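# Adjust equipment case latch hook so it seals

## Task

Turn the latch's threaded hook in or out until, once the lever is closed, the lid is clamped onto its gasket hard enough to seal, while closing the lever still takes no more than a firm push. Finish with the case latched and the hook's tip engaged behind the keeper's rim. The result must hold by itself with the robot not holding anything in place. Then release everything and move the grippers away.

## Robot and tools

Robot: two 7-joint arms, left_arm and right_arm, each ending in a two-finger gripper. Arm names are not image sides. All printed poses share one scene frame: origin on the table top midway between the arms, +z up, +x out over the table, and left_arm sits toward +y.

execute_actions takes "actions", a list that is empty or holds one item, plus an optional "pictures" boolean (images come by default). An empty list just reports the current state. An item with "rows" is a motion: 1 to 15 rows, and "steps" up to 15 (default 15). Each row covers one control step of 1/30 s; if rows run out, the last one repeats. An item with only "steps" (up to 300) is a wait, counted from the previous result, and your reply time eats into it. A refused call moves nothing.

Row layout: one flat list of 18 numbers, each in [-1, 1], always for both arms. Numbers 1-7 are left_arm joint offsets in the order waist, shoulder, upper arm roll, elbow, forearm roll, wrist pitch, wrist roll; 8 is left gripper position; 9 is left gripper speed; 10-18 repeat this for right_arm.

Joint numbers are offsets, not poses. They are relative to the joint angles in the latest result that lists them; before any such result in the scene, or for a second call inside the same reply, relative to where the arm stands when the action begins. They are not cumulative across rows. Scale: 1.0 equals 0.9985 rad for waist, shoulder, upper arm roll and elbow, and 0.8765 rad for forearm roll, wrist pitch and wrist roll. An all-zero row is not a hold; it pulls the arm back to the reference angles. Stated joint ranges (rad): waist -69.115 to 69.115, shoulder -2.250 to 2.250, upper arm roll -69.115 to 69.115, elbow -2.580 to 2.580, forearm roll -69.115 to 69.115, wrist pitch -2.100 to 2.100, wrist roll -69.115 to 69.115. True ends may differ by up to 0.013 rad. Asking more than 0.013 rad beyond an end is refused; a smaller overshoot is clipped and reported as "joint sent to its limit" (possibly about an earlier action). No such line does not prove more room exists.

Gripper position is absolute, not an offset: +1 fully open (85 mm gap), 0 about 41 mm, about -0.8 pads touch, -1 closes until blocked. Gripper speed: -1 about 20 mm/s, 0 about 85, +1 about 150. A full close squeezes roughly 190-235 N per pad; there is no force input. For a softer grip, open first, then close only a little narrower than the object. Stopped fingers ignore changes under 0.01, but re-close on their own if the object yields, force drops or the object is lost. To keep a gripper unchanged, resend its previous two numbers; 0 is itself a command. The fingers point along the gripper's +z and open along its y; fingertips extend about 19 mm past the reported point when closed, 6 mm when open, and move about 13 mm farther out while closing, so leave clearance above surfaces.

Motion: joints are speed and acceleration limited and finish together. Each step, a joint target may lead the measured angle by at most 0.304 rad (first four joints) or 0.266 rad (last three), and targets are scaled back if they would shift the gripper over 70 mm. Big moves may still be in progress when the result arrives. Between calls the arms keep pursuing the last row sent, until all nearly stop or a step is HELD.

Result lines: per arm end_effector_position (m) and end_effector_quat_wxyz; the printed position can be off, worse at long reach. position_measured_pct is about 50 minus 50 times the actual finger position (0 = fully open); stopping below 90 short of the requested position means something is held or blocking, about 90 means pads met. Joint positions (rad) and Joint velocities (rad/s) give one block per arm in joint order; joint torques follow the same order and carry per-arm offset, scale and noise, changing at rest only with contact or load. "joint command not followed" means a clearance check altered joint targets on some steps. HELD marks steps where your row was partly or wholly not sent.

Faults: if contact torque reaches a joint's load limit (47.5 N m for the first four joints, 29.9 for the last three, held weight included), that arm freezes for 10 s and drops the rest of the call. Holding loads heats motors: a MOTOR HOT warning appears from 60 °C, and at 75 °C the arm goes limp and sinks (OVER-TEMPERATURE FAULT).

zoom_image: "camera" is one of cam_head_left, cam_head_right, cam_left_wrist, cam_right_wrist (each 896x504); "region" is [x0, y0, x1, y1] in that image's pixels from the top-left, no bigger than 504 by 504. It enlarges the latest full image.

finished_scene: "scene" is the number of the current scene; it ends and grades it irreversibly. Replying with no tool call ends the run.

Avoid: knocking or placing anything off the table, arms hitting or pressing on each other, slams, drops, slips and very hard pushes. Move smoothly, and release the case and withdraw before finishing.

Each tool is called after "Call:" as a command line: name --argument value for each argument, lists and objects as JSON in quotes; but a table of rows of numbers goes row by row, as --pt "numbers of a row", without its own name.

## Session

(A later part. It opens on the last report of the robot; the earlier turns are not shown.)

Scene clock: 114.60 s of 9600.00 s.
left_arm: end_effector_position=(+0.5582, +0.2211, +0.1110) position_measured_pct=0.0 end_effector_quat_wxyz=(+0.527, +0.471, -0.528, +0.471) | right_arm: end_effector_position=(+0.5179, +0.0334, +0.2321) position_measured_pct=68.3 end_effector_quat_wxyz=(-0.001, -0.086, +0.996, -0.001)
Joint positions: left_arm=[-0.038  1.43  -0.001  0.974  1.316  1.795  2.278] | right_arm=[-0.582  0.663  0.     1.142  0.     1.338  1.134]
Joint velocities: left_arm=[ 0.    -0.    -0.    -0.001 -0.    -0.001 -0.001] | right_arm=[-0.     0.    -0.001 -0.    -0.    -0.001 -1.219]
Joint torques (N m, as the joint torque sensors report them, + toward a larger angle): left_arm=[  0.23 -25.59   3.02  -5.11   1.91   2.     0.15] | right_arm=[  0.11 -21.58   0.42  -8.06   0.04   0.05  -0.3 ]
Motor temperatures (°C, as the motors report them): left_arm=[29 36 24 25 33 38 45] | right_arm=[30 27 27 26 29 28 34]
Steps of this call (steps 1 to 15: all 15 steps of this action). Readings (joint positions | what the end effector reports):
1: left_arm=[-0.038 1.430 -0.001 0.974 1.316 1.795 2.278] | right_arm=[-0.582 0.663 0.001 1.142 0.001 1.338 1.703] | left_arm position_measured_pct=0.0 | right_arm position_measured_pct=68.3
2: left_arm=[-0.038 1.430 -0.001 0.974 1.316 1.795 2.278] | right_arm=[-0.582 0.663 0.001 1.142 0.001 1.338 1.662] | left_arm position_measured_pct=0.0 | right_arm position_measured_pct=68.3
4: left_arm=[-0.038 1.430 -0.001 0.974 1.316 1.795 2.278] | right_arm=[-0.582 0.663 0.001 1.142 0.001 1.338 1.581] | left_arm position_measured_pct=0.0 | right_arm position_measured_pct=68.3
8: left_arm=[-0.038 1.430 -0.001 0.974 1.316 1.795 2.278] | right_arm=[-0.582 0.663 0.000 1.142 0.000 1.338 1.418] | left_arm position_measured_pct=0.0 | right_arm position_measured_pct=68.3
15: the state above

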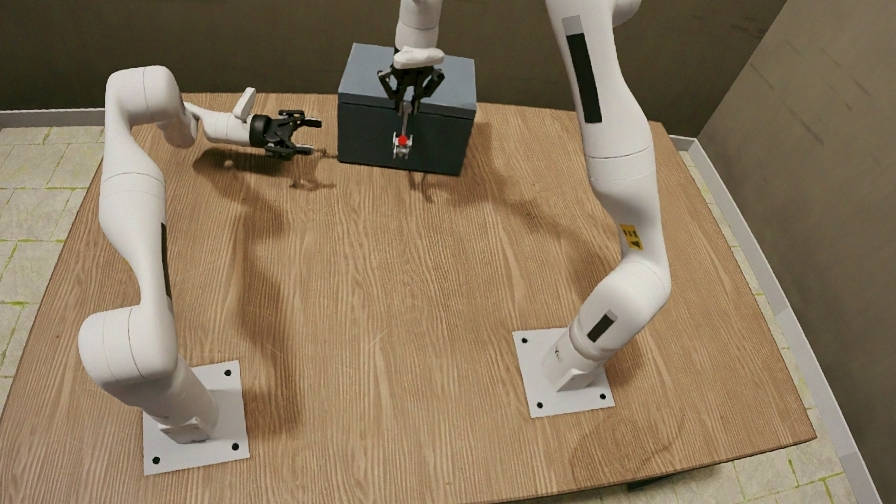

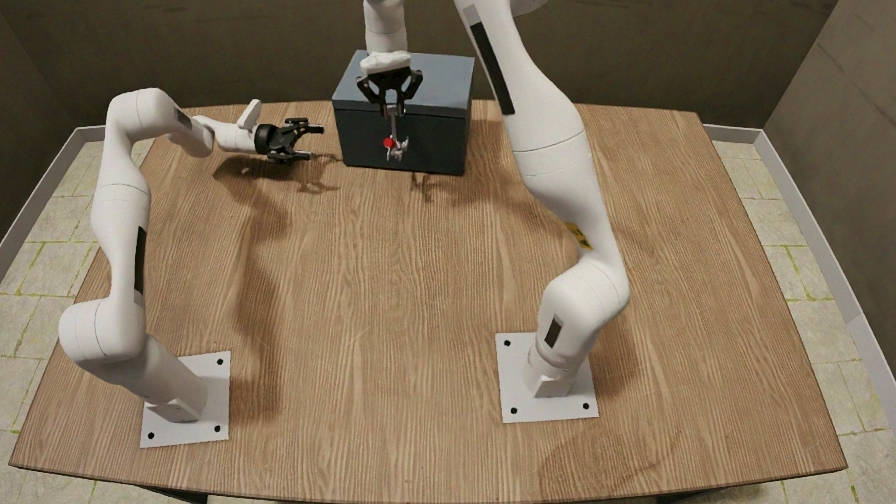

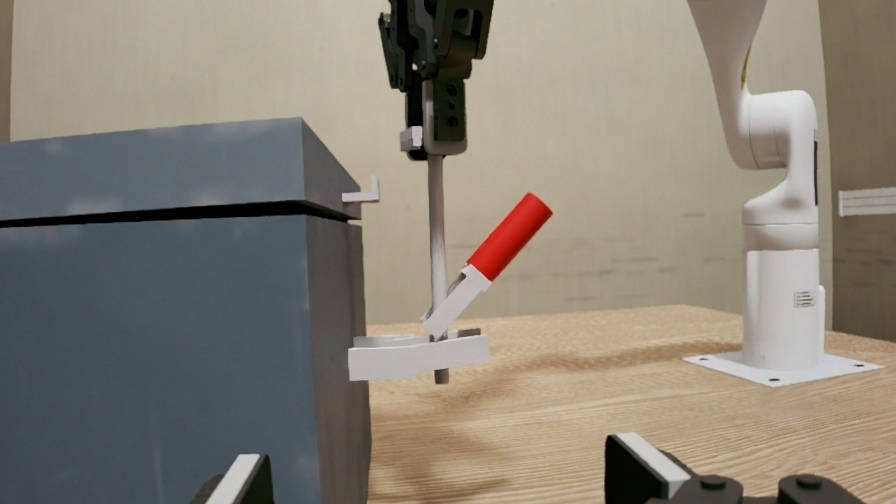

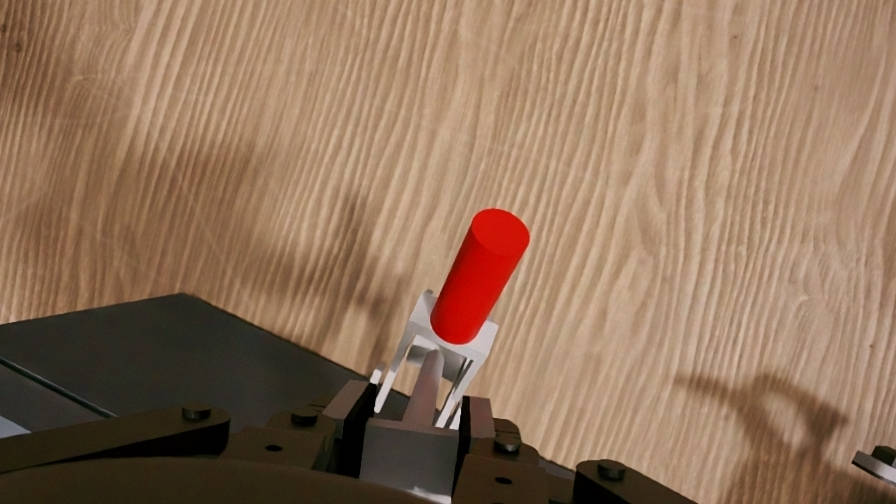

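Call:
execute_actions --actions '[{"rows":[[0,0,0,0,0,0,0,1,0,0,0,0,0,0,0,-1,-0.37,-0.5]],"steps":15}]' --pictures false

Call:
execute_actions --actions '[{"rows":[[0,0,0,0,0,0,0,1,0,0,0,0,0,0,0,-1,-0.37,-0.5]],"steps":15}]' --pictures false

Call:
execute_actions --actions '[{"rows":[[0,0,0,0,0,0,0,1,0,0,0,0,0,0,0,-1,-0.37,-0.5]],"steps":15}]' --pictures false

Call:
execute_actions --actions '[{"rows":[[0,0,0,0,0,0,0,1,0,0,0,0,0,0,0,-1,-0.37,-0.5]],"steps":15}]' --pictures false

Call:
execute_actions --actions '[{"rows":[[0,0,0,0,0,0,0,1,0,0,0,0,0,0,0,-1,-0.37,-0.5]],"steps":15}]' --pictures false

Call:
execute_actions --actions '[{"rows":[[0,0,0,0,0,0,0,1,0,0,0,0,0,0,0,-1,-0.37,-0.5]],"steps":15}]' --pictures false

Call:
execute_actions --actions '[{"rows":[[0,0,0,0,0,0,0,1,0,0,0,0,0,0,0,-1,-0.37,-0.5]],"steps":15}]' --pictures false

Call:
execute_actions --actions '[{"rows":[[0,0,0,0,0,0,0,1,0,0,0,0,0,0,0,-1,-0.37,-0.5]],"steps":15}]' --pictures false

Call:
execute_actions --actions '[{"rows":[[0,0,0,0,0,0,0,1,0,0,0,0,0,0,0,-1,-0.37,-0.5]],"steps":15}]' --pictures false

Call:
execute_actions --actions '[{"rows":[[0,0,0,0,0,0,0,1,0,0,0,0,0,0,0,-1,-0.37,-0.5]],"steps":15}]' --pictures false

Call:
execute_actions --actions '[{"rows":[[0,0,0,0,0,0,0,1,0,0,0,0,0,0,0,-1,-0.37,-0.5]],"steps":15}]' --pictures false

Call:
execute_actions --actions '[{"rows":[[0,0,0,0,0,0,0,1,0,0,0,0,0,0,0,-1,-0.37,-0.5]],"steps":15}]' --pictures false

Call:
execute_actions --actions '[{"rows":[[0,0,0,0,0,0,0,1,0,0,0,0,0,0,0,-1,-0.37,-0.5]],"steps":15}]' --pictures false

Call:
execute_actions --actions '[{"rows":[[0,0,0,0,0,0,0,1,0,0,0,0,0,0,0,-1,-0.37,-0.5]],"steps":15}]' --pictures false

Call:
execute_actions --actions '[{"rows":[[0,0,0,0,0,0,0,1,0,0,0,0,0,0,0,-1,-0.37,-0.5]],"steps":15}]' --pictures false

Call:
execute_actions --actions '[{"rows":[[0,0,0,0,0,0,0,1,0,0,0,0,0,0,0,-1,-0.37,-0.5]],"steps":15}]' --pictures false

Call:
execute_actions --actions '[{"rows":[[0,0,0,0,0,0,0,1,0,0,0,0,0,0,0,-1,-0.37,-0.5]],"steps":15}]' --pictures false

Call:
execute_actions --actions '[{"rows":[[0,0,0,0,0,0,0,1,0,0,0,0,0,0,0,-1,-0.37,-0.5]],"steps":15}]' --pictures false

Call:
execute_actions --actions '[{"rows":[[0,0,0,0,0,0,0,1,0,0,0,0,0,0,0,-1,-0.37,-0.5]],"steps":15}]' --pictures false

Call:
execute_actions --actions '[{"rows":[[0,0,0,0,0,0,0,1,0,0,0,0,0,0,0,-1,-0.37,-0.5]],"steps":15}]' --pictures false

Call:
execute_actions --actions '[{"steps":15}]'

Call:
zoom_image --camera "cam_left_wrist" --region '[380, 290, 540, 400]'

Scene clock: 124.47 s of 9600.00 s.
left_arm: end_effector_position=(+0.5582, +0.2211, +0.1110) position_measured_pct=0.0 end_effector_quat_wxyz=(+0.527, +0.471, -0.528, +0.471) | right_arm: end_effector_position=(+0.5179, +0.0337, +0.2320) position_measured_pct=68.3 end_effector_quat_wxyz=(-0.000, +0.295, +0.956, -0.001)
Joint positions: left_arm=[-0.038  1.43  -0.001  0.974  1.316  1.795  2.278] | right_arm=[-0.582  0.664  0.     1.141  0.     1.338  0.362]
Joint velocities: left_arm=[ 0.  0. -0.  0.  0.  0.  0.] | right_arm=[-0.001  0.001 -0.001  0.     0.001 -0.001 -1.158]
Joint torques (N m, as the joint torque sensors report them, + toward a larger angle): left_arm=[  0.29 -25.84   2.71  -5.36   1.99   2.28   0.07] | right_arm=[ -0.19 -22.23  -0.02  -8.03   0.23   0.32   0.28]
Motor temperatures (°C, as the motors report them): left_arm=[29 36 24 25 33 38 45] | right_arm=[30 27 27 26 29 28 34]
Steps of this call (steps 1 to 30: the robot went on to your last target; steps 31 to 281: nothing new was sent; steps 282 to 296: all 15 steps of this action). Readings (joint positions | what the end effector reports):
282: left_arm=[-0.038 1.430 -0.001 0.974 1.316 1.795 2.278] | right_arm=[-0.582 0.663 0.000 1.142 0.000 1.338 0.866] | left_arm position_measured_pct=0.0 | right_arm position_measured_pct=68.3
283: left_arm=[-0.038 1.430 -0.001 0.974 1.316 1.795 2.278] | right_arm=[-0.582 0.663 0.000 1.142 0.000 1.338 0.856] | left_arm position_measured_pct=0.0 | right_arm position_measured_pct=68.3
285: left_arm=[-0.038 1.430 -0.001 0.974 1.316 1.795 2.278] | right_arm=[-0.582 0.663 0.000 1.142 0.000 1.338 0.806] | left_arm position_measured_pct=0.0 | right_arm position_measured_pct=68.3
289: left_arm=[-0.038 1.430 -0.001 0.974 1.316 1.795 2.278] | right_arm=[-0.582 0.664 0.000 1.142 0.000 1.338 0.646] | left_arm position_measured_pct=0.0 | right_arm position_measured_pct=68.3
296: the state above

Scene clock: 124.97 s of 9600.00 s.
left_arm: end_effector_position=(+0.5582, +0.2211, +0.1110) position_measured_pct=0.0 end_effector_quat_wxyz=(+0.527, +0.471, -0.528, +0.471) | right_arm: end_effector_position=(+0.5179, +0.0339, +0.2319) position_measured_pct=68.3 end_effector_quat_wxyz=(-0.000, +0.565, +0.825, -0.001)
Joint positions: left_arm=[-0.038  1.43  -0.001  0.974  1.316  1.795  2.278] | right_arm=[-0.582  0.664  0.     1.141  0.     1.337 -0.242]
Joint velocities: left_arm=[-0.    -0.     0.     0.001 -0.    -0.    -0.   ] | right_arm=[-0.001  0.001 -0.001  0.002  0.001  0.001 -1.214]
Joint torques (N m, as the joint torque sensors report them, + toward a larger angle): left_arm=[  0.03 -25.6    2.95  -5.47   1.82   2.31   0.1 ] | right_arm=[ -0.03 -21.86  -0.1   -7.97  -0.08   0.17  -0.05]
Motor temperatures (°C, as the motors report them): left_arm=[29 36 24 25 33 38 45] | right_arm=[30 27 27 26 29 28 34]
Steps of this call (steps 1 to 15: all 15 steps of this action). Readings (joint positions | what the end effector reports):
1: left_arm=[-0.038 1.430 -0.001 0.974 1.316 1.795 2.278] | right_arm=[-0.582 0.664 0.000 1.141 0.000 1.338 0.325] | left_arm position_measured_pct=0.0 | right_arm position_measured_pct=68.3
2: left_arm=[-0.038 1.430 -0.001 0.974 1.316 1.795 2.278] | right_arm=[-0.582 0.664 0.000 1.141 0.000 1.338 0.286] | left_arm position_measured_pct=0.0 | right_arm position_measured_pct=68.3
4: left_arm=[-0.038 1.430 -0.001 0.974 1.316 1.795 2.278] | right_arm=[-0.582 0.664 0.000 1.141 0.000 1.338 0.205] | left_arm position_measured_pct=0.0 | right_arm position_measured_pct=68.3
8: left_arm=[-0.038 1.430 -0.001 0.974 1.316 1.795 2.278] | right_arm=[-0.582 0.664 0.000 1.141 0.000 1.338 0.043] | left_arm position_measured_pct=0.0 | right_arm position_measured_pct=68.3
15: the state above

Scene clock: 125.47 s of 9600.00 s.
left_arm: end_effector_position=(+0.5582, +0.2211, +0.1110) position_measured_pct=0.0 end_effector_quat_wxyz=(+0.527, +0.471, -0.528, +0.471) | right_arm: end_effector_position=(+0.5181, +0.0340, +0.2317) position_measured_pct=68.3 end_effector_quat_wxyz=(+0.000, +0.787, +0.617, -0.000)
Joint positions: left_arm=[-0.038  1.43  -0.001  0.974  1.316  1.795  2.278] | right_arm=[-0.582  0.664  0.     1.141  0.     1.337 -0.852]
Joint velocities: left_arm=[-0.001 -0.     0.     0.001  0.    -0.002 -0.   ] | right_arm=[ 0.     0.     0.002  0.    -0.    -0.002 -1.216]
Joint torques (N m, as the joint torque sensors report them, + toward a larger angle): left_arm=[  0.12 -25.67   2.73  -5.36   1.82   2.27   0.01] | right_arm=[ -0.23 -21.93  -0.1   -8.24   0.12  -0.2    0.27]
Motor temperatures (°C, as the motors report them): left_arm=[29 36 24 25 33 38 45] | right_arm=[30 27 27 26 29 28 34]
Steps of this call (steps 1 to 15: all 15 steps of this action). Readings (joint positions | what the end effector reports):
1: left_arm=[-0.038 1.430 -0.001 0.974 1.316 1.795 2.278] | right_arm=[-0.582 0.664 0.000 1.141 0.000 1.337 -0.283] | left_arm position_measured_pct=0.0 | right_arm position_measured_pct=68.3
2: left_arm=[-0.038 1.430 -0.001 0.974 1.316 1.795 2.278] | right_arm=[-0.582 0.664 0.000 1.141 0.000 1.337 -0.323] | left_arm position_measured_pct=0.0 | right_arm position_measured_pct=68.3
4: left_arm=[-0.038 1.430 -0.001 0.974 1.316 1.795 2.278] | right_arm=[-0.582 0.664 0.000 1.141 0.000 1.337 -0.404] | left_arm position_measured_pct=0.0 | right_arm position_measured_pct=68.3
8: left_arm=[-0.038 1.430 -0.001 0.974 1.316 1.795 2.278] | right_arm=[-0.582 0.664 0.000 1.141 0.000 1.337 -0.567] | left_arm position_measured_pct=0.0 | right_arm position_measured_pct=68.3
15: the state above

Scene clock: 125.97 s of 9600.00 s.
left_arm: end_effector_position=(+0.5582, +0.2211, +0.1110) position_measured_pct=0.0 end_effector_quat_wxyz=(+0.527, +0.471, -0.528, +0.471) | right_arm: end_effector_position=(+0.5182, +0.0339, +0.2316) position_measured_pct=68.3 end_effector_quat_wxyz=(+0.000, +0.936, +0.352, -0.000)
Joint positions: left_arm=[-0.038  1.43  -0.001  0.974  1.316  1.795  2.278] | right_arm=[-0.582  0.664  0.     1.141  0.     1.337 -1.462]
Joint velocities: left_arm=[-0.001  0.     0.    -0.    -0.    -0.001 -0.001] | right_arm=[ 0.     0.001  0.     0.001 -0.001 -0.    -1.217]
Joint torques (N m, as the joint torque sensors report them, + toward a larger angle): left_arm=[  0.1  -25.8    2.88  -5.32   1.65   2.45  -0.08] | right_arm=[ -0.23 -21.75  -0.52  -8.09  -0.18   0.05   0.18]
Motor temperatures (°C, as the motors report them): left_arm=[29 36 24 25 33 38 45] | right_arm=[30 27 27 26 29 28 34]
Steps of this call (steps 1 to 15: all 15 steps of this action). Readings (joint positions | what the end effector reports):
1: left_arm=[-0.038 1.430 -0.001 0.974 1.316 1.795 2.278] | right_arm=[-0.582 0.664 0.000 1.141 0.000 1.337 -0.892] | left_arm position_measured_pct=0.0 | right_arm position_measured_pct=68.3
2: left_arm=[-0.038 1.430 -0.001 0.974 1.316 1.795 2.278] | right_arm=[-0.582 0.664 0.000 1.141 0.000 1.337 -0.933] | left_arm position_measured_pct=0.0 | right_arm position_measured_pct=68.3
4: left_arm=[-0.038 1.430 -0.001 0.974 1.316 1.795 2.278] | right_arm=[-0.582 0.664 0.000 1.141 0.000 1.337 -1.014] | left_arm position_measured_pct=0.0 | right_arm position_measured_pct=68.3
8: left_arm=[-0.038 1.430 -0.001 0.974 1.316 1.795 2.278] | right_arm=[-0.582 0.664 0.000 1.141 0.000 1.337 -1.177] | left_arm position_measured_pct=0.0 | right_arm position_measured_pct=68.3
15: the state above

Scene clock: 126.47 s of 9600.00 s.
left_arm: end_effector_position=(+0.5582, +0.2211, +0.1110) position_measured_pct=0.0 end_effector_quat_wxyz=(+0.527, +0.471, -0.528, +0.471) | right_arm: end_effector_position=(+0.5183, +0.0337, +0.2315) position_measured_pct=68.3 end_effector_quat_wxyz=(+0.001, +0.998, +0.055, -0.000)
Joint positions: left_arm=[-0.038  1.43  -0.001  0.974  1.316  1.795  2.278] | right_arm=[-0.582  0.665  0.     1.141  0.     1.337 -2.071]
Joint velocities: left_arm=[ 0.    -0.     0.     0.     0.     0.001 -0.002] | right_arm=[-0.     0.001 -0.001 -0.001 -0.001 -0.001 -1.22 ]
Joint torques (N m, as the joint torque sensors report them, + toward a larger angle): left_arm=[  0.21 -25.88   2.7   -5.1    1.91   2.24   0.16] | right_arm=[  0.16 -21.54  -0.47  -8.25   0.07  -0.41  -0.13]
Motor temperatures (°C, as the motors report them): left_arm=[29 36 24 25 33 38 45] | right_arm=[30 27 27 26 29 28 34]
Steps of this call (steps 1 to 15: all 15 steps of this action). Readings (joint positions | what the end effector reports):
1: left_arm=[-0.038 1.430 -0.001 0.974 1.316 1.795 2.278] | right_arm=[-0.582 0.664 0.000 1.141 0.000 1.337 -1.502] | left_arm position_measured_pct=0.0 | right_arm position_measured_pct=68.3
2: left_arm=[-0.038 1.430 -0.001 0.974 1.316 1.795 2.278] | right_arm=[-0.582 0.664 0.000 1.141 0.000 1.337 -1.543] | left_arm position_measured_pct=0.0 | right_arm position_measured_pct=68.3
4: left_arm=[-0.038 1.430 -0.001 0.974 1.316 1.795 2.278] | right_arm=[-0.582 0.664 0.000 1.141 0.000 1.337 -1.624] | left_arm position_measured_pct=0.0 | right_arm position_measured_pct=68.3
8: left_arm=[-0.038 1.430 -0.001 0.974 1.316 1.795 2.278] | right_arm=[-0.582 0.665 0.000 1.141 0.000 1.337 -1.787] | left_arm position_measured_pct=0.0 | right_arm position_measured_pct=68.3
15: the state above

Scene clock: 126.97 s of 9600.00 s.
left_arm: end_effector_position=(+0.5582, +0.2211, +0.1110) position_measured_pct=0.0 end_effector_quat_wxyz=(+0.527, +0.471, -0.528, +0.471) | right_arm: end_effector_position=(+0.5184, +0.0334, +0.2314) position_measured_pct=68.3 end_effector_quat_wxyz=(+0.001, +0.969, -0.248, -0.000)
Joint positions: left_arm=[-0.038  1.43  -0.001  0.974  1.316  1.795  2.278] | right_arm=[-0.582  0.665  0.001  1.141  0.001  1.337 -2.681]
Joint velocities: left_arm=[-0.001  0.     0.    -0.     0.     0.001  0.   ] | right_arm=[ 0.    -0.    -0.    -0.002  0.001 -0.    -1.219]
Joint torques (N m, as the joint torque sensors report them, + toward a larger angle): left_arm=[  0.21 -25.83   3.04  -5.28   1.79   2.14   0.09] | right_arm=[ -0.28 -21.49  -0.36  -8.55  -0.08  -0.14   0.35]
Motor temperatures (°C, as the motors report them): left_arm=[29 36 24 25 33 38 45] | right_arm=[30 27 27 26 29 28 34]
Steps of this call (steps 1 to 15: all 15 steps of this action). Readings (joint positions | what the end effector reports):
1: left_arm=[-0.038 1.430 -0.001 0.974 1.316 1.795 2.278] | right_arm=[-0.582 0.665 0.000 1.141 0.000 1.337 -2.112] | left_arm position_measured_pct=0.0 | right_arm position_measured_pct=68.3
2: left_arm=[-0.038 1.430 -0.001 0.974 1.316 1.795 2.278] | right_arm=[-0.582 0.665 0.000 1.141 0.000 1.337 -2.153] | left_arm position_measured_pct=0.0 | right_arm position_measured_pct=68.3
4: left_arm=[-0.038 1.430 -0.001 0.974 1.316 1.795 2.278] | right_arm=[-0.582 0.665 0.000 1.141 0.000 1.337 -2.234] | left_arm position_measured_pct=0.0 | right_arm position_measured_pct=68.3
8: left_arm=[-0.038 1.430 -0.001 0.974 1.316 1.795 2.278] | right_arm=[-0.582 0.665 0.000 1.141 0.001 1.337 -2.397] | left_arm position_measured_pct=0.0 | right_arm position_measured_pct=68.3
15: the state above

Scene clock: 127.47 s of 9600.00 s.
left_arm: end_effector_position=(+0.5582, +0.2211, +0.1110) position_measured_pct=0.0 end_effector_quat_wxyz=(+0.527, +0.471, -0.528, +0.471) | right_arm: end_effector_position=(+0.5185, +0.0331, +0.2313) position_measured_pct=68.3 end_effector_quat_wxyz=(+0.001, +0.850, -0.527, +0.000)
Joint positions: left_arm=[-0.038  1.43  -0.001  0.974  1.316  1.795  2.278] | right_arm=[-0.582  0.665  0.001  1.142  0.001  1.337 -3.291]
Joint velocities: left_arm=[ 0.    -0.     0.    -0.001  0.    -0.002  0.001] | right_arm=[-0.    -0.     0.001 -0.    -0.001  0.001 -1.219]
Joint torques (N m, as the joint torque sensors report them, + toward a larger angle): left_arm=[  0.05 -25.49   3.19  -5.27   1.8    2.29   0.04] | right_arm=[ -0.48 -21.58  -0.35  -8.51  -0.07  -0.19   0.18]
Motor temperatures (°C, as the motors report them): left_arm=[29 36 24 25 33 38 45] | right_arm=[30 27 27 26 29 28 34]
Steps of this call (steps 1 to 15: all 15 steps of this action). Readings (joint positions | what the end effector reports):
1: left_arm=[-0.038 1.430 -0.001 0.974 1.316 1.795 2.278] | right_arm=[-0.582 0.665 0.001 1.141 0.001 1.337 -2.722] | left_arm position_measured_pct=0.0 | right_arm position_measured_pct=68.3
2: left_arm=[-0.038 1.430 -0.001 0.974 1.316 1.795 2.278] | right_arm=[-0.582 0.665 0.001 1.141 0.001 1.337 -2.763] | left_arm position_measured_pct=0.0 | right_arm position_measured_pct=68.3
4: left_arm=[-0.038 1.430 -0.001 0.974 1.316 1.795 2.278] | right_arm=[-0.582 0.665 0.001 1.141 0.001 1.337 -2.844] | left_arm position_measured_pct=0.0 | right_arm position_measured_pct=68.3
8: left_arm=[-0.038 1.430 -0.001 0.974 1.316 1.795 2.278] | right_arm=[-0.582 0.665 0.001 1.141 0.001 1.337 -3.007] | left_arm position_measured_pct=0.0 | right_arm position_measured_pct=68.3
15: the state above

Scene clock: 127.97 s of 9600.00 s.
left_arm: end_effector_position=(+0.5582, +0.2211, +0.1110) position_measured_pct=0.0 end_effector_quat_wxyz=(+0.527, +0.471, -0.528, +0.471) | right_arm: end_effector_position=(+0.5184, +0.0330, +0.2311) position_measured_pct=68.3 end_effector_quat_wxyz=(-0.001, -0.652, +0.758, -0.001)
Joint positions: left_arm=[-0.038  1.43  -0.001  0.974  1.316  1.795  2.278] | right_arm=[-0.582  0.665  0.001  1.142  0.001  1.337 -3.901]
Joint velocities: left_arm=[ 0.     0.     0.    -0.001  0.    -0.     0.001] | right_arm=[ 0.    -0.    -0.001  0.    -0.     0.    -1.22 ]
Joint torques (N m, as the joint torque sensors report them, + toward a larger angle): left_arm=[ -0.08 -26.05   2.81  -5.65   1.79   2.27   0.19] | right_arm=[ -0.39 -21.48  -0.13  -8.22   0.11  -0.16   0.23]
Motor temperatures (°C, as the motors report them): left_arm=[29 36 24 25 33 38 45] | right_arm=[30 27 27 26 29 28 34]
Steps of this call (steps 1 to 15: all 15 steps of this action). Readings (joint positions | what the end effector reports):
1: left_arm=[-0.038 1.430 -0.001 0.974 1.316 1.795 2.278] | right_arm=[-0.582 0.665 0.001 1.142 0.001 1.337 -3.332] | left_arm position_measured_pct=0.0 | right_arm position_measured_pct=68.3
2: left_arm=[-0.038 1.430 -0.001 0.974 1.316 1.795 2.278] | right_arm=[-0.582 0.665 0.001 1.142 0.001 1.337 -3.373] | left_arm position_measured_pct=0.0 | right_arm position_measured_pct=68.3
4: left_arm=[-0.038 1.430 -0.001 0.974 1.316 1.795 2.278] | right_arm=[-0.582 0.665 0.001 1.142 0.001 1.337 -3.454] | left_arm position_measured_pct=0.0 | right_arm position_measured_pct=68.3
8: left_arm=[-0.038 1.430 -0.001 0.974 1.316 1.795 2.278] | right_arm=[-0.582 0.665 0.001 1.142 0.001 1.337 -3.617] | left_arm position_measured_pct=0.0 | right_arm position_measured_pct=68.3
15: the state above

Scene clock: 128.47 s of 9600.00 s.
left_arm: end_effector_position=(+0.5582, +0.2211, +0.1110) position_measured_pct=0.0 end_effector_quat_wxyz=(+0.527, +0.471, -0.528, +0.471) | right_arm: end_effector_position=(+0.5182, +0.0331, +0.2310) position_measured_pct=68.3 end_effector_quat_wxyz=(-0.001, -0.394, +0.919, -0.001)
Joint positions: left_arm=[-0.038  1.43  -0.001  0.974  1.316  1.795  2.278] | right_arm=[-0.582  0.665  0.001  1.142  0.001  1.337 -4.511]
Joint velocities: left_arm=[ 0.    -0.    -0.    -0.     0.     0.    -0.001] | right_arm=[ 0.     0.    -0.002 -0.    -0.    -0.001 -1.219]
Joint torques (N m, as the joint torque sensors report them, + toward a larger angle): left_arm=[  0.21 -25.85   2.96  -5.36   1.57   2.39   0.11] | right_arm=[  0.22 -21.64  -0.12  -8.56   0.2   -0.27  -0.11]
Motor temperatures (°C, as the motors report them): left_arm=[29 36 24 25 33 38 45] | right_arm=[30 27 27 26 29 28 34]
Steps of this call (steps 1 to 15: all 15 steps of this action). Readings (joint positions | what the end effector reports):
1: left_arm=[-0.038 1.430 -0.001 0.974 1.316 1.795 2.278] | right_arm=[-0.582 0.665 0.001 1.142 0.001 1.337 -3.942] | left_arm position_measured_pct=0.0 | right_arm position_measured_pct=68.3
2: left_arm=[-0.038 1.430 -0.001 0.974 1.316 1.795 2.278] | right_arm=[-0.582 0.665 0.001 1.142 0.001 1.337 -3.983] | left_arm position_measured_pct=0.0 | right_arm position_measured_pct=68.3
4: left_arm=[-0.038 1.430 -0.001 0.974 1.316 1.795 2.278] | right_arm=[-0.582 0.665 0.001 1.142 0.001 1.337 -4.064] | left_arm position_measured_pct=0.0 | right_arm position_measured_pct=68.3
8: left_arm=[-0.038 1.430 -0.001 0.974 1.316 1.795 2.278] | right_arm=[-0.582 0.665 0.001 1.142 0.001 1.337 -4.227] | left_arm position_measured_pct=0.0 | right_arm position_measured_pct=68.3
15: the state above

Scene clock: 128.97 s of 9600.00 s.
left_arm: end_effector_position=(+0.5582, +0.2211, +0.1110) position_measured_pct=0.0 end_effector_quat_wxyz=(+0.527, +0.471, -0.528, +0.471) | right_arm: end_effector_position=(+0.5180, +0.0334, +0.2309) position_measured_pct=68.3 end_effector_quat_wxyz=(-0.001, -0.100, +0.995, -0.001)
Joint positions: left_arm=[-0.038  1.43  -0.001  0.974  1.316  1.795  2.278] | right_arm=[-0.582  0.665  0.     1.142  0.     1.337 -5.121]
Joint velocities: left_arm=[ 0.    -0.     0.     0.     0.     0.002  0.001] | right_arm=[-0.     0.001  0.    -0.    -0.     0.001 -1.22 ]
Joint torques (N m, as the joint torque sensors report them, + toward a larger angle): left_arm=[  0.06 -25.8    2.69  -5.39   1.7    2.31   0.06] | right_arm=[  0.12 -21.52  -0.05  -7.9    0.43   0.27  -0.38]
Motor temperatures (°C, as the motors report them): left_arm=[29 36 24 25 33 38 45] | right_arm=[30 27 27 26 29 28 34]
Steps of this call (steps 1 to 15: all 15 steps of this action). Readings (joint positions | what the end effector reports):
1: left_arm=[-0.038 1.430 -0.001 0.974 1.316 1.795 2.278] | right_arm=[-0.582 0.665 0.001 1.142 0.001 1.337 -4.552] | left_arm position_measured_pct=0.0 | right_arm position_measured_pct=68.3
2: left_arm=[-0.038 1.430 -0.001 0.974 1.316 1.795 2.278] | right_arm=[-0.582 0.665 0.001 1.142 0.001 1.337 -4.593] | left_arm position_measured_pct=0.0 | right_arm position_measured_pct=68.3
4: left_arm=[-0.038 1.430 -0.001 0.974 1.316 1.795 2.278] | right_arm=[-0.582 0.665 0.001 1.142 0.000 1.337 -4.674] | left_arm position_measured_pct=0.0 | right_arm position_measured_pct=68.3
8: left_arm=[-0.038 1.430 -0.001 0.974 1.316 1.795 2.278] | right_arm=[-0.582 0.665 0.000 1.142 0.000 1.337 -4.837] | left_arm position_measured_pct=0.0 | right_arm position_measured_pct=68.3
15: the state above

Scene clock: 129.47 s of 9600.00 s.
left_arm: end_effector_position=(+0.5582, +0.2211, +0.1110) position_measured_pct=0.0 end_effector_quat_wxyz=(+0.527, +0.471, -0.528, +0.471) | right_arm: end_effector_position=(+0.5180, +0.0337, +0.2308) position_measured_pct=68.3 end_effector_quat_wxyz=(-0.001, +0.203, +0.979, -0.001)
Joint positions: left_arm=[-0.038  1.43  -0.001  0.974  1.316  1.795  2.278] | right_arm=[-0.582  0.666  0.     1.142  0.     1.337 -5.732]
Joint velocities: left_arm=[ 0.    -0.     0.    -0.    -0.    -0.    -0.002] | right_arm=[-0.     0.001 -0.002 -0.001  0.    -0.001 -1.22 ]
Joint torques (N m, as the joint torque sensors report them, + toward a larger angle): left_arm=[ -0.24 -25.78   2.94  -5.49   1.78   2.19  -0.01] | right_arm=[ -0.08 -21.41  -0.15  -8.03   0.02   0.21   0.22]
Motor temperatures (°C, as the motors report them): left_arm=[29 36 24 25 33 38 45] | right_arm=[30 27 27 26 29 28 34]
Steps of this call (steps 1 to 15: all 15 steps of this action). Readings (joint positions | what the end effector reports):
1: left_arm=[-0.038 1.430 -0.001 0.974 1.316 1.795 2.278] | right_arm=[-0.582 0.665 0.000 1.142 0.000 1.337 -5.162] | left_arm position_measured_pct=0.0 | right_arm position_measured_pct=68.3
2: left_arm=[-0.038 1.430 -0.001 0.974 1.316 1.795 2.278] | right_arm=[-0.582 0.665 0.000 1.142 0.000 1.337 -5.203] | left_arm position_measured_pct=0.0 | right_arm position_measured_pct=68.3
4: left_arm=[-0.038 1.430 -0.001 0.974 1.316 1.795 2.278] | right_arm=[-0.582 0.665 0.000 1.142 0.000 1.337 -5.284] | left_arm position_measured_pct=0.0 | right_arm position_measured_pct=68.3
8: left_arm=[-0.038 1.430 -0.001 0.974 1.316 1.795 2.278] | right_arm=[-0.582 0.665 0.000 1.142 0.000 1.337 -5.447] | left_arm position_measured_pct=0.0 | right_arm position_measured_pct=68.3
15: the state above

Scene clock: 129.97 s of 9600.00 s.
left_arm: end_effector_position=(+0.5582, +0.2211, +0.1110) position_measured_pct=0.0 end_effector_quat_wxyz=(+0.527, +0.471, -0.528, +0.471) | right_arm: end_effector_position=(+0.5181, +0.0339, +0.2306) position_measured_pct=68.3 end_effector_quat_wxyz=(-0.000, +0.488, +0.873, -0.001)
Joint positions: left_arm=[-0.038  1.43  -0.001  0.973  1.316  1.795  2.278] | right_arm=[-0.582  0.666  0.     1.142 -0.     1.336 -6.342]
Joint velocities: left_arm=[ 0.    -0.    -0.    -0.     0.    -0.001 -0.001] | right_arm=[-0.     0.001  0.     0.001 -0.001 -0.002 -1.219]
Joint torques (N m, as the joint torque sensors report them, + toward a larger angle): left_arm=[  0.3  -25.88   3.08  -5.34   1.66   2.14   0.04] | right_arm=[ -0.06 -21.93  -0.19  -8.16  -0.05   0.13   0.01]
Motor temperatures (°C, as the motors report them): left_arm=[29 36 24 25 33 38 45] | right_arm=[30 27 27 26 29 28 34]
Steps of this call (steps 1 to 15: all 15 steps of this action). Readings (joint positions | what the end effector reports):
1: left_arm=[-0.038 1.430 -0.001 0.974 1.316 1.795 2.278] | right_arm=[-0.582 0.666 0.000 1.142 0.000 1.337 -5.772] | left_arm position_measured_pct=0.0 | right_arm position_measured_pct=68.3
2: left_arm=[-0.038 1.430 -0.001 0.974 1.316 1.795 2.278] | right_arm=[-0.582 0.666 0.000 1.142 0.000 1.337 -5.813] | left_arm position_measured_pct=0.0 | right_arm position_measured_pct=68.3
4: left_arm=[-0.038 1.430 -0.001 0.973 1.316 1.795 2.278] | right_arm=[-0.582 0.666 0.000 1.142 0.000 1.337 -5.894] | left_arm position_measured_pct=0.0 | right_arm position_measured_pct=68.3
8: left_arm=[-0.038 1.430 -0.001 0.973 1.316 1.795 2.278] | right_arm=[-0.582 0.666 0.000 1.142 0.000 1.336 -6.057] | left_arm position_measured_pct=0.0 | right_arm position_measured_pct=68.3
15: the state above

Scene clock: 130.47 s of 9600.00 s.
left_arm: end_effector_position=(+0.5582, +0.2211, +0.1110) position_measured_pct=0.0 end_effector_quat_wxyz=(+0.527, +0.471, -0.528, +0.471) | right_arm: end_effector_position=(+0.5182, +0.0340, +0.2305) position_measured_pct=68.3 end_effector_quat_wxyz=(-0.000, +0.727, +0.686, -0.001)
Joint positions: left_arm=[-0.038  1.43  -0.001  0.973  1.316  1.795  2.278] | right_arm=[-0.582  0.666  0.     1.142  0.     1.336 -6.952]
Joint velocities: left_arm=[ 0.001 -0.    -0.    -0.001  0.     0.001  0.   ] | right_arm=[-0.     0.001  0.     0.001  0.002  0.001 -1.22 ]
Joint torques (N m, as the joint torque sensors report them, + toward a larger angle): left_arm=[ -0.02 -25.48   2.83  -5.36   1.83   2.28  -0.12] | right_arm=[ -0.07 -21.81  -0.42  -8.04  -0.16   0.3   -0.02]
Motor temperatures (°C, as the motors report them): left_arm=[29 36 24 25 33 38 45] | right_arm=[30 27 27 26 29 28 34]
Steps of this call (steps 1 to 15: all 15 steps of this action). Readings (joint positions | what the end effector reports):
1: left_arm=[-0.038 1.430 -0.001 0.973 1.316 1.795 2.278] | right_arm=[-0.582 0.666 0.000 1.142 -0.000 1.336 -6.382] | left_arm position_measured_pct=0.0 | right_arm position_measured_pct=68.3
2: left_arm=[-0.038 1.430 -0.001 0.973 1.316 1.795 2.278] | right_arm=[-0.582 0.666 0.000 1.142 -0.000 1.336 -6.423] | left_arm position_measured_pct=0.0 | right_arm position_measured_pct=68.3
4: left_arm=[-0.038 1.430 -0.001 0.973 1.316 1.795 2.278] | right_arm=[-0.582 0.666 0.000 1.142 0.000 1.336 -6.504] | left_arm position_measured_pct=0.0 | right_arm position_measured_pct=68.3
8: left_arm=[-0.038 1.430 -0.001 0.973 1.316 1.795 2.278] | right_arm=[-0.582 0.666 0.000 1.142 0.000 1.336 -6.667] | left_arm position_measured_pct=0.0 | right_arm position_measured_pct=68.3
15: the state above

Scene clock: 130.97 s of 9600.00 s.
left_arm: end_effector_position=(+0.5582, +0.2211, +0.1110) position_measured_pct=0.0 end_effector_quat_wxyz=(+0.527, +0.471, -0.528, +0.471) | right_arm: end_effector_position=(+0.5183, +0.0339, +0.2304) position_measured_pct=68.3 end_effector_quat_wxyz=(+0.000, +0.900, +0.436, -0.001)
Joint positions: left_arm=[-0.038  1.43  -0.001  0.973  1.316  1.795  2.278] | right_arm=[-0.582  0.666  0.     1.142  0.     1.336 -7.562]
Joint velocities: left_arm=[ 0.    -0.    -0.     0.001  0.    -0.001  0.001] | right_arm=[ 0.001 -0.001 -0.     0.001 -0.001 -0.001 -1.221]
Joint torques (N m, as the joint torque sensors report them, + toward a larger angle): left_arm=[  0.17 -25.65   3.03  -5.31   1.84   2.26  -0.12] | right_arm=[ -0.25 -21.73  -0.14  -8.33  -0.19   0.    -0.37]
Motor temperatures (°C, as the motors report them): left_arm=[29 36 24 25 33 38 45] | right_arm=[30 27 27 26 29 28 34]
Steps of this call (steps 1 to 15: all 15 steps of this action). Readings (joint positions | what the end effector reports):
1: left_arm=[-0.038 1.430 -0.001 0.973 1.316 1.795 2.278] | right_arm=[-0.582 0.666 0.000 1.142 0.000 1.336 -6.992] | left_arm position_measured_pct=0.0 | right_arm position_measured_pct=68.3
2: left_arm=[-0.038 1.430 -0.001 0.973 1.316 1.795 2.278] | right_arm=[-0.582 0.666 0.000 1.142 0.000 1.336 -7.033] | left_arm position_measured_pct=0.0 | right_arm position_measured_pct=68.3
4: left_arm=[-0.038 1.430 -0.001 0.973 1.316 1.795 2.278] | right_arm=[-0.582 0.666 0.000 1.142 0.000 1.336 -7.114] | left_arm position_measured_pct=0.0 | right_arm position_measured_pct=68.3
8: left_arm=[-0.038 1.430 -0.001 0.973 1.316 1.795 2.278] | right_arm=[-0.582 0.666 0.000 1.142 0.000 1.336 -7.277] | left_arm position_measured_pct=0.0 | right_arm position_measured_pct=68.3
15: the state above

Scene clock: 131.47 s of 9600.00 s.
left_arm: end_effector_position=(+0.5582, +0.2211, +0.1110) position_measured_pct=0.0 end_effector_quat_wxyz=(+0.527, +0.471, -0.528, +0.471) | right_arm: end_effector_position=(+0.5183, +0.0338, +0.2303) position_measured_pct=68.3 end_effector_quat_wxyz=(+0.001, +0.989, +0.146, -0.001)
Joint positions: left_arm=[-0.038  1.43  -0.001  0.973  1.316  1.795  2.278] | right_arm=[-0.582  0.667  0.     1.142  0.     1.336 -8.172]
Joint velocities: left_arm=[-0.001  0.    -0.    -0.     0.     0.001  0.001] | right_arm=[ 0.    -0.001 -0.     0.001  0.001 -0.001 -1.219]
Joint torques (N m, as the joint torque sensors report them, + toward a larger angle): left_arm=[  0.21 -25.55   2.84  -5.37   1.84   2.33  -0.06] | right_arm=[ -0.05 -21.8   -0.37  -8.34   0.12  -0.25  -0.15]
Motor temperatures (°C, as the motors report them): left_arm=[29 36 24 25 33 38 45] | right_arm=[30 27 27 26 29 28 34]
Steps of this call (steps 1 to 15: all 15 steps of this action). Readings (joint positions | what the end effector reports):
1: left_arm=[-0.038 1.430 -0.001 0.973 1.316 1.795 2.278] | right_arm=[-0.582 0.666 0.000 1.142 0.000 1.336 -7.602] | left_arm position_measured_pct=0.0 | right_arm position_measured_pct=68.3
2: left_arm=[-0.038 1.430 -0.001 0.973 1.316 1.795 2.278] | right_arm=[-0.582 0.666 0.000 1.142 0.000 1.336 -7.643] | left_arm position_measured_pct=0.0 | right_arm position_measured_pct=68.3
4: left_arm=[-0.038 1.430 -0.001 0.973 1.316 1.795 2.278] | right_arm=[-0.582 0.666 0.000 1.142 0.000 1.336 -7.724] | left_arm position_measured_pct=0.0 | right_arm position_measured_pct=68.3
8: left_arm=[-0.038 1.430 -0.001 0.973 1.316 1.795 2.278] | right_arm=[-0.582 0.666 0.000 1.142 0.000 1.336 -7.887] | left_arm position_measured_pct=0.0 | right_arm position_measured_pct=68.3
15: the state above

Scene clock: 131.97 s of 9600.00 s.
left_arm: end_effector_position=(+0.5582, +0.2211, +0.1110) position_measured_pct=0.0 end_effector_quat_wxyz=(+0.527, +0.471, -0.528, +0.471) | right_arm: end_effector_position=(+0.5185, +0.0335, +0.2301) position_measured_pct=68.3 end_effector_quat_wxyz=(+0.001, +0.987, -0.158, -0.001)
Joint positions: left_arm=[-0.038  1.43  -0.001  0.973  1.316  1.795  2.278] | right_arm=[-0.582  0.667  0.     1.142  0.     1.336 -8.782]
Joint velocities: left_arm=[ 0.001 -0.     0.    -0.001 -0.001  0.     0.   ] | right_arm=[ 0.001  0.001  0.     0.001  0.001 -0.    -1.22 ]
Joint torques (N m, as the joint torque sensors report them, + toward a larger angle): left_arm=[  0.17 -25.39   2.94  -5.19   1.65   2.26   0.09] | right_arm=[ -0.45 -21.51  -0.22  -8.41   0.12   0.02   0.04]
Motor temperatures (°C, as the motors report them): left_arm=[29 36 24 25 33 38 45] | right_arm=[30 27 27 26 29 28 34]
Steps of this call (steps 1 to 15: all 15 steps of this action). Readings (joint positions | what the end effector reports):
1: left_arm=[-0.038 1.430 -0.001 0.973 1.316 1.795 2.278] | right_arm=[-0.582 0.667 0.000 1.142 0.000 1.336 -8.212] | left_arm position_measured_pct=0.0 | right_arm position_measured_pct=68.3
2: left_arm=[-0.038 1.430 -0.001 0.973 1.316 1.795 2.278] | right_arm=[-0.582 0.667 0.000 1.142 0.000 1.336 -8.253] | left_arm position_measured_pct=0.0 | right_arm position_measured_pct=68.3
4: left_arm=[-0.038 1.430 -0.001 0.973 1.316 1.795 2.278] | right_arm=[-0.582 0.667 0.000 1.142 0.000 1.336 -8.334] | left_arm position_measured_pct=0.0 | right_arm position_measured_pct=68.3
8: left_arm=[-0.038 1.430 -0.001 0.973 1.316 1.795 2.278] | right_arm=[-0.582 0.667 0.000 1.142 0.000 1.336 -8.497] | left_arm position_measured_pct=0.0 | right_arm position_measured_pct=68.3
15: the state above

Scene clock: 132.47 s of 9600.00 s.
left_arm: end_effector_position=(+0.5582, +0.2211, +0.1110) position_measured_pct=0.0 end_effector_quat_wxyz=(+0.527, +0.471, -0.528, +0.471) | right_arm: end_effector_position=(+0.5186, +0.0332, +0.2301) position_measured_pct=68.3 end_effector_quat_wxyz=(+0.001, +0.894, -0.448, -0.000)
Joint positions: left_arm=[-0.038  1.43  -0.001  0.973  1.316  1.795  2.278] | right_arm=[-0.582  0.667  0.001  1.142  0.001  1.336 -9.392]
Joint velocities: left_arm=[ 0.     0.     0.    -0.     0.    -0.001 -0.001] | right_arm=[-0.     0.    -0.    -0.     0.001  0.    -1.219]
Joint torques (N m, as the joint torque sensors report them, + toward a larger angle): left_arm=[  0.36 -25.77   3.13  -5.24   1.57   2.38   0.04] | right_arm=[ -0.33 -21.76  -0.32  -8.1   -0.22  -0.12  -0.14]
Motor temperatures (°C, as the motors report them): left_arm=[29 36 24 25 33 38 45] | right_arm=[30 27 27 26 29 28 34]
Steps of this call (steps 1 to 15: all 15 steps of this action). Readings (joint positions | what the end effector reports):
1: left_arm=[-0.038 1.430 -0.001 0.973 1.316 1.795 2.278] | right_arm=[-0.582 0.667 0.000 1.142 0.000 1.336 -8.822] | left_arm position_measured_pct=0.0 | right_arm position_measured_pct=68.3
2: left_arm=[-0.038 1.430 -0.001 0.973 1.316 1.795 2.278] | right_arm=[-0.582 0.667 0.001 1.142 0.000 1.336 -8.863] | left_arm position_measured_pct=0.0 | right_arm position_measured_pct=68.3
4: left_arm=[-0.038 1.430 -0.001 0.973 1.316 1.795 2.278] | right_arm=[-0.582 0.667 0.001 1.142 0.000 1.335 -8.944] | left_arm position_measured_pct=0.0 | right_arm position_measured_pct=68.3
8: left_arm=[-0.038 1.430 -0.001 0.973 1.316 1.795 2.278] | right_arm=[-0.582 0.667 0.001 1.142 0.001 1.335 -9.107] | left_arm position_measured_pct=0.0 | right_arm position_measured_pct=68.3
15: the state above

Scene clock: 132.97 s of 9600.00 s.
left_arm: end_effector_position=(+0.5582, +0.2211, +0.1110) position_measured_pct=0.0 end_effector_quat_wxyz=(+0.527, +0.471, -0.528, +0.471) | right_arm: end_effector_position=(+0.5186, +0.0330, +0.2299) position_measured_pct=68.3 end_effector_quat_wxyz=(+0.002, +0.718, -0.696, +0.000)
Joint positions: left_arm=[-0.038  1.43  -0.001  0.973  1.316  1.795  2.278] | right_arm=[ -0.581   0.667   0.001   1.142   0.001   1.336 -10.002]
Joint velocities: left_arm=[ 0.     0.     0.     0.001  0.    -0.     0.   ] | right_arm=[-0.     0.    -0.001  0.     0.     0.002 -1.219]
Joint torques (N m, as the joint torque sensors report them, + toward a larger angle): left_arm=[  0.2  -26.03   3.1   -5.5    1.87   2.39   0.11] | right_arm=[ -0.04 -21.42  -0.08  -8.29   0.05  -0.21   0.13]
Motor temperatures (°C, as the motors report them): left_arm=[29 36 24 25 33 38 45] | right_arm=[30 27 27 26 29 28 34]
Steps of this call (steps 1 to 15: all 15 steps of this action). Readings (joint positions | what the end effector reports):
1: left_arm=[-0.038 1.430 -0.001 0.973 1.316 1.795 2.278] | right_arm=[-0.582 0.667 0.001 1.142 0.001 1.336 -9.433] | left_arm position_measured_pct=0.0 | right_arm position_measured_pct=68.3
2: left_arm=[-0.038 1.430 -0.001 0.973 1.316 1.795 2.278] | right_arm=[-0.582 0.667 0.001 1.142 0.001 1.336 -9.473] | left_arm position_measured_pct=0.0 | right_arm position_measured_pct=68.3
4: left_arm=[-0.038 1.430 -0.001 0.973 1.316 1.795 2.278] | right_arm=[-0.582 0.667 0.001 1.142 0.001 1.336 -9.555] | left_arm position_measured_pct=0.0 | right_arm position_measured_pct=68.3
8: left_arm=[-0.038 1.430 -0.001 0.973 1.316 1.795 2.278] | right_arm=[-0.581 0.667 0.001 1.142 0.001 1.336 -9.717] | left_arm position_measured_pct=0.0 | right_arm position_measured_pct=68.3
15: the state above

Scene clock: 133.47 s of 9600.00 s.
left_arm: end_effector_position=(+0.5582, +0.2211, +0.1110) position_measured_pct=0.0 end_effector_quat_wxyz=(+0.527, +0.471, -0.528, +0.471) | right_arm: end_effector_position=(+0.5183, +0.0331, +0.2298) position_measured_pct=68.3 end_effector_quat_wxyz=(-0.002, -0.476, +0.879, -0.001)
Joint positions: left_arm=[-0.038  1.43  -0.001  0.973  1.316  1.795  2.278] | right_arm=[ -0.582   0.667   0.001   1.142   0.      1.336 -10.612]
Joint velocities: left_arm=[ 0.     0.     0.    -0.    -0.    -0.001  0.   ] | right_arm=[-0.    -0.001 -0.001  0.001 -0.001  0.    -1.222]
Joint torques (N m, as the joint torque sensors report them, + toward a larger angle): left_arm=[  0.15 -26.21   3.02  -5.28   1.76   2.28   0.  ] | right_arm=[  0.02 -21.29  -0.15  -8.55   0.2   -0.43   0.53]
Motor temperatures (°C, as the motors report them): left_arm=[29 36 24 25 33 38 45] | right_arm=[30 27 27 26 29 28 34]
Steps of this call (steps 1 to 15: all 15 steps of this action). Readings (joint positions | what the end effector reports):
1: left_arm=[-0.038 1.430 -0.001 0.973 1.316 1.795 2.278] | right_arm=[-0.581 0.667 0.001 1.142 0.001 1.336 -10.043] | left_arm position_measured_pct=0.0 | right_arm position_measured_pct=68.3
2: left_arm=[-0.038 1.430 -0.001 0.973 1.316 1.795 2.278] | right_arm=[-0.581 0.667 0.001 1.142 0.001 1.336 -10.083] | left_arm position_measured_pct=0.0 | right_arm position_measured_pct=68.3
4: left_arm=[-0.038 1.430 -0.001 0.973 1.316 1.795 2.278] | right_arm=[-0.581 0.667 0.001 1.142 0.001 1.336 -10.165] | left_arm position_measured_pct=0.0 | right_arm position_measured_pct=68.3
8: left_arm=[-0.038 1.430 -0.001 0.973 1.316 1.795 2.278] | right_arm=[-0.581 0.667 0.001 1.142 0.001 1.336 -10.327] | left_arm position_measured_pct=0.0 | right_arm position_measured_pct=68.3
15: the state above

Scene clock: 133.97 s of 9600.00 s.
left_arm: end_effector_position=(+0.5582, +0.2211, +0.1110) position_measured_pct=0.0 end_effector_quat_wxyz=(+0.527, +0.471, -0.528, +0.471) | right_arm: end_effector_position=(+0.5181, +0.0333, +0.2297) position_measured_pct=68.3 end_effector_quat_wxyz=(-0.002, -0.191, +0.982, -0.001)
Joint positions: left_arm=[-0.038  1.43  -0.001  0.973  1.316  1.795  2.278] | right_arm=[ -0.582   0.667   0.      1.143   0.      1.336 -11.222]
Joint velocities: left_arm=[-0.     0.    -0.     0.     0.     0.001 -0.   ] | right_arm=[-0.     0.    -0.     0.     0.    -0.    -1.218]
Joint torques (N m, as the joint torque sensors report them, + toward a larger angle): left_arm=[  0.37 -25.79   2.64  -5.48   1.74   2.22   0.07] | right_arm=[ -0.05 -21.77  -0.27  -8.2    0.33  -0.07  -0.03]
Motor temperatures (°C, as the motors report them): left_arm=[29 36 24 25 33 38 45] | right_arm=[30 27 27 26 29 28 34]
Steps of this call (steps 1 to 15: all 15 steps of this action). Readings (joint positions | what the end effector reports):
1: left_arm=[-0.038 1.430 -0.001 0.973 1.316 1.795 2.278] | right_arm=[-0.582 0.667 0.001 1.142 0.000 1.336 -10.653] | left_arm position_measured_pct=0.0 | right_arm position_measured_pct=68.3
2: left_arm=[-0.038 1.430 -0.001 0.973 1.316 1.795 2.278] | right_arm=[-0.582 0.667 0.001 1.142 0.000 1.336 -10.693] | left_arm position_measured_pct=0.0 | right_arm position_measured_pct=68.3
4: left_arm=[-0.038 1.430 -0.001 0.973 1.316 1.795 2.278] | right_arm=[-0.582 0.667 0.001 1.142 0.000 1.336 -10.775] | left_arm position_measured_pct=0.0 | right_arm position_measured_pct=68.3
8: left_arm=[-0.038 1.430 -0.001 0.973 1.316 1.795 2.278] | right_arm=[-0.582 0.667 0.000 1.143 0.000 1.336 -10.937] | left_arm position_measured_pct=0.0 | right_arm position_measured_pct=68.3
15: the state above

Scene clock: 134.47 s of 9600.00 s.
left_arm: end_effector_position=(+0.5582, +0.2211, +0.1110) position_measured_pct=0.0 end_effector_quat_wxyz=(+0.527, +0.471, -0.528, +0.471) | right_arm: end_effector_position=(+0.5181, +0.0334, +0.2296) position_measured_pct=68.3 end_effector_quat_wxyz=(-0.002, -0.059, +0.998, -0.001)
Joint positions: left_arm=[-0.038  1.43  -0.001  0.973  1.316  1.795  2.278] | right_arm=[ -0.582   0.667   0.      1.142   0.      1.336 -11.488]
Joint velocities: left_arm=[ 0.    -0.    -0.     0.    -0.    -0.     0.002] | right_arm=[ 0.    -0.    -0.001  0.    -0.     0.001 -0.003]
Joint torques (N m, as the joint torque sensors report them, + toward a larger angle): left_arm=[  0.27 -25.82   3.09  -5.34   1.93   2.29   0.05] | right_arm=[  0.12 -21.71   0.06  -7.9    0.06  -0.08   0.07]
Motor temperatures (°C, as the motors report them): left_arm=[29 36 24 25 33 38 45] | right_arm=[30 27 27 26 29 28 34]
Steps of this call (steps 1 to 15: the robot went on to your last target). Readings (joint positions | what the end effector reports):
1: left_arm=[-0.038 1.430 -0.001 0.973 1.316 1.795 2.278] | right_arm=[-0.582 0.667 0.000 1.143 0.000 1.336 -11.263] | left_arm position_measured_pct=0.0 | right_arm position_measured_pct=68.3
2: left_arm=[-0.038 1.430 -0.001 0.973 1.316 1.795 2.278] | right_arm=[-0.582 0.667 0.000 1.143 0.000 1.336 -11.303] | left_arm position_measured_pct=0.0 | right_arm position_measured_pct=68.3
4: left_arm=[-0.038 1.430 -0.001 0.973 1.316 1.795 2.278] | right_arm=[-0.582 0.667 0.000 1.143 0.000 1.336 -11.384] | left_arm position_measured_pct=0.0 | right_arm position_measured_pct=68.3
8: left_arm=[-0.038 1.430 -0.001 0.973 1.316 1.795 2.278] | right_arm=[-0.582 0.667 0.000 1.142 0.000 1.336 -11.479] | left_arm position_measured_pct=0.0 | right_arm position_measured_pct=68.3
15: the state above

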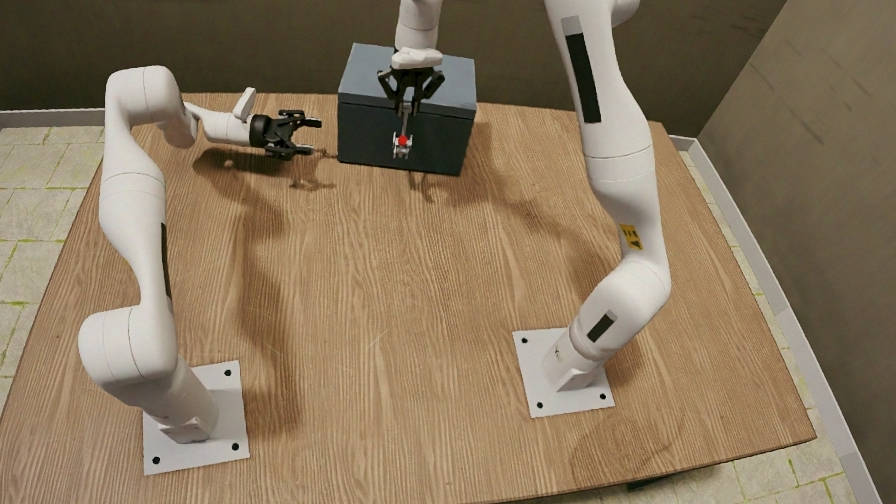

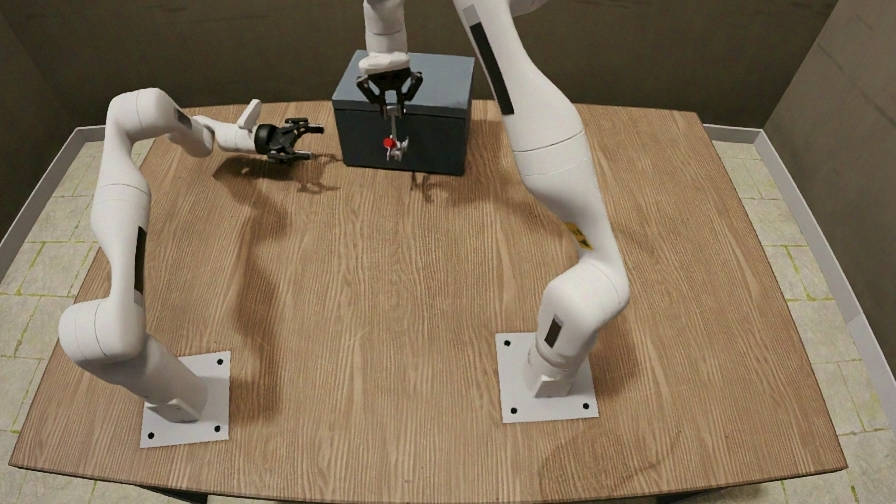

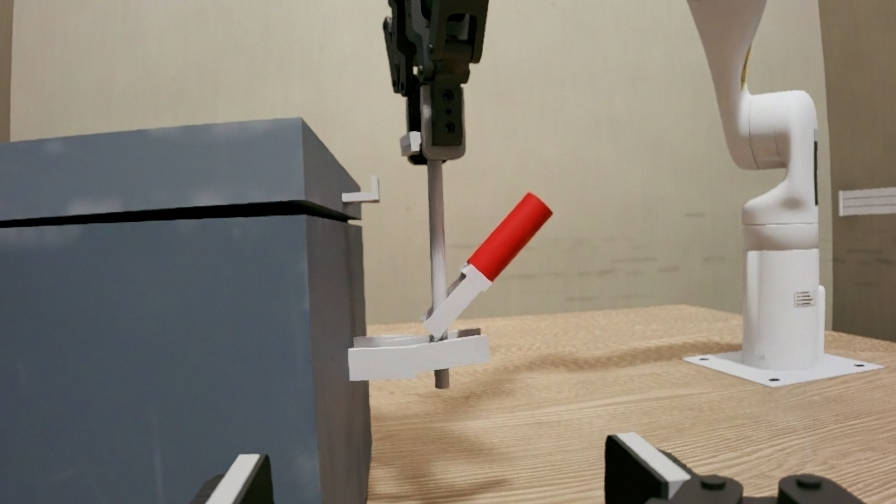

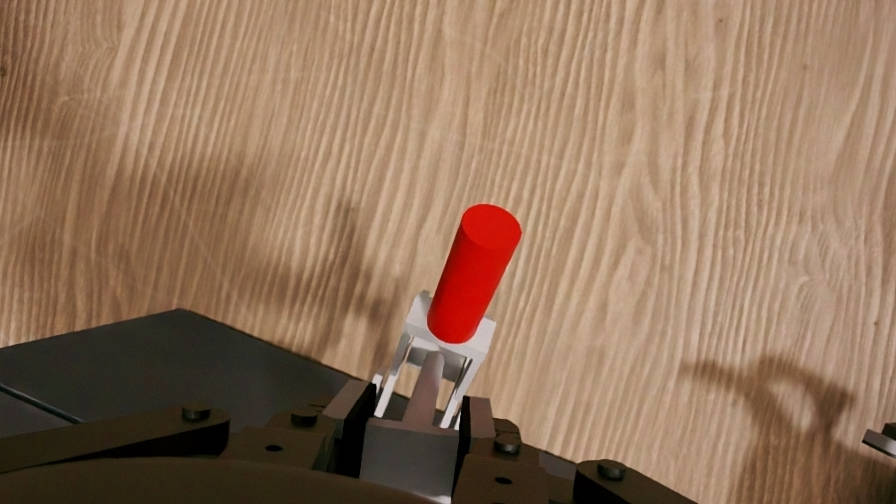

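Region (380, 290, 540, 400) of cam_left_wrist's 896x504 image, scaled by 3.150; it fills the top 346 rows of this view, and the rest is white.

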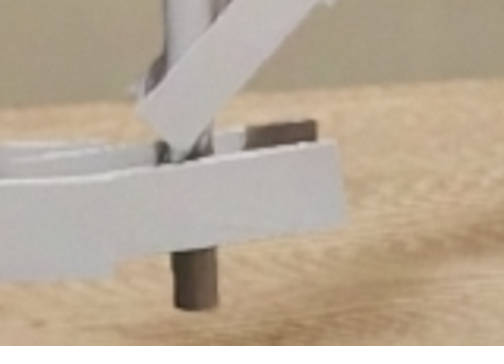

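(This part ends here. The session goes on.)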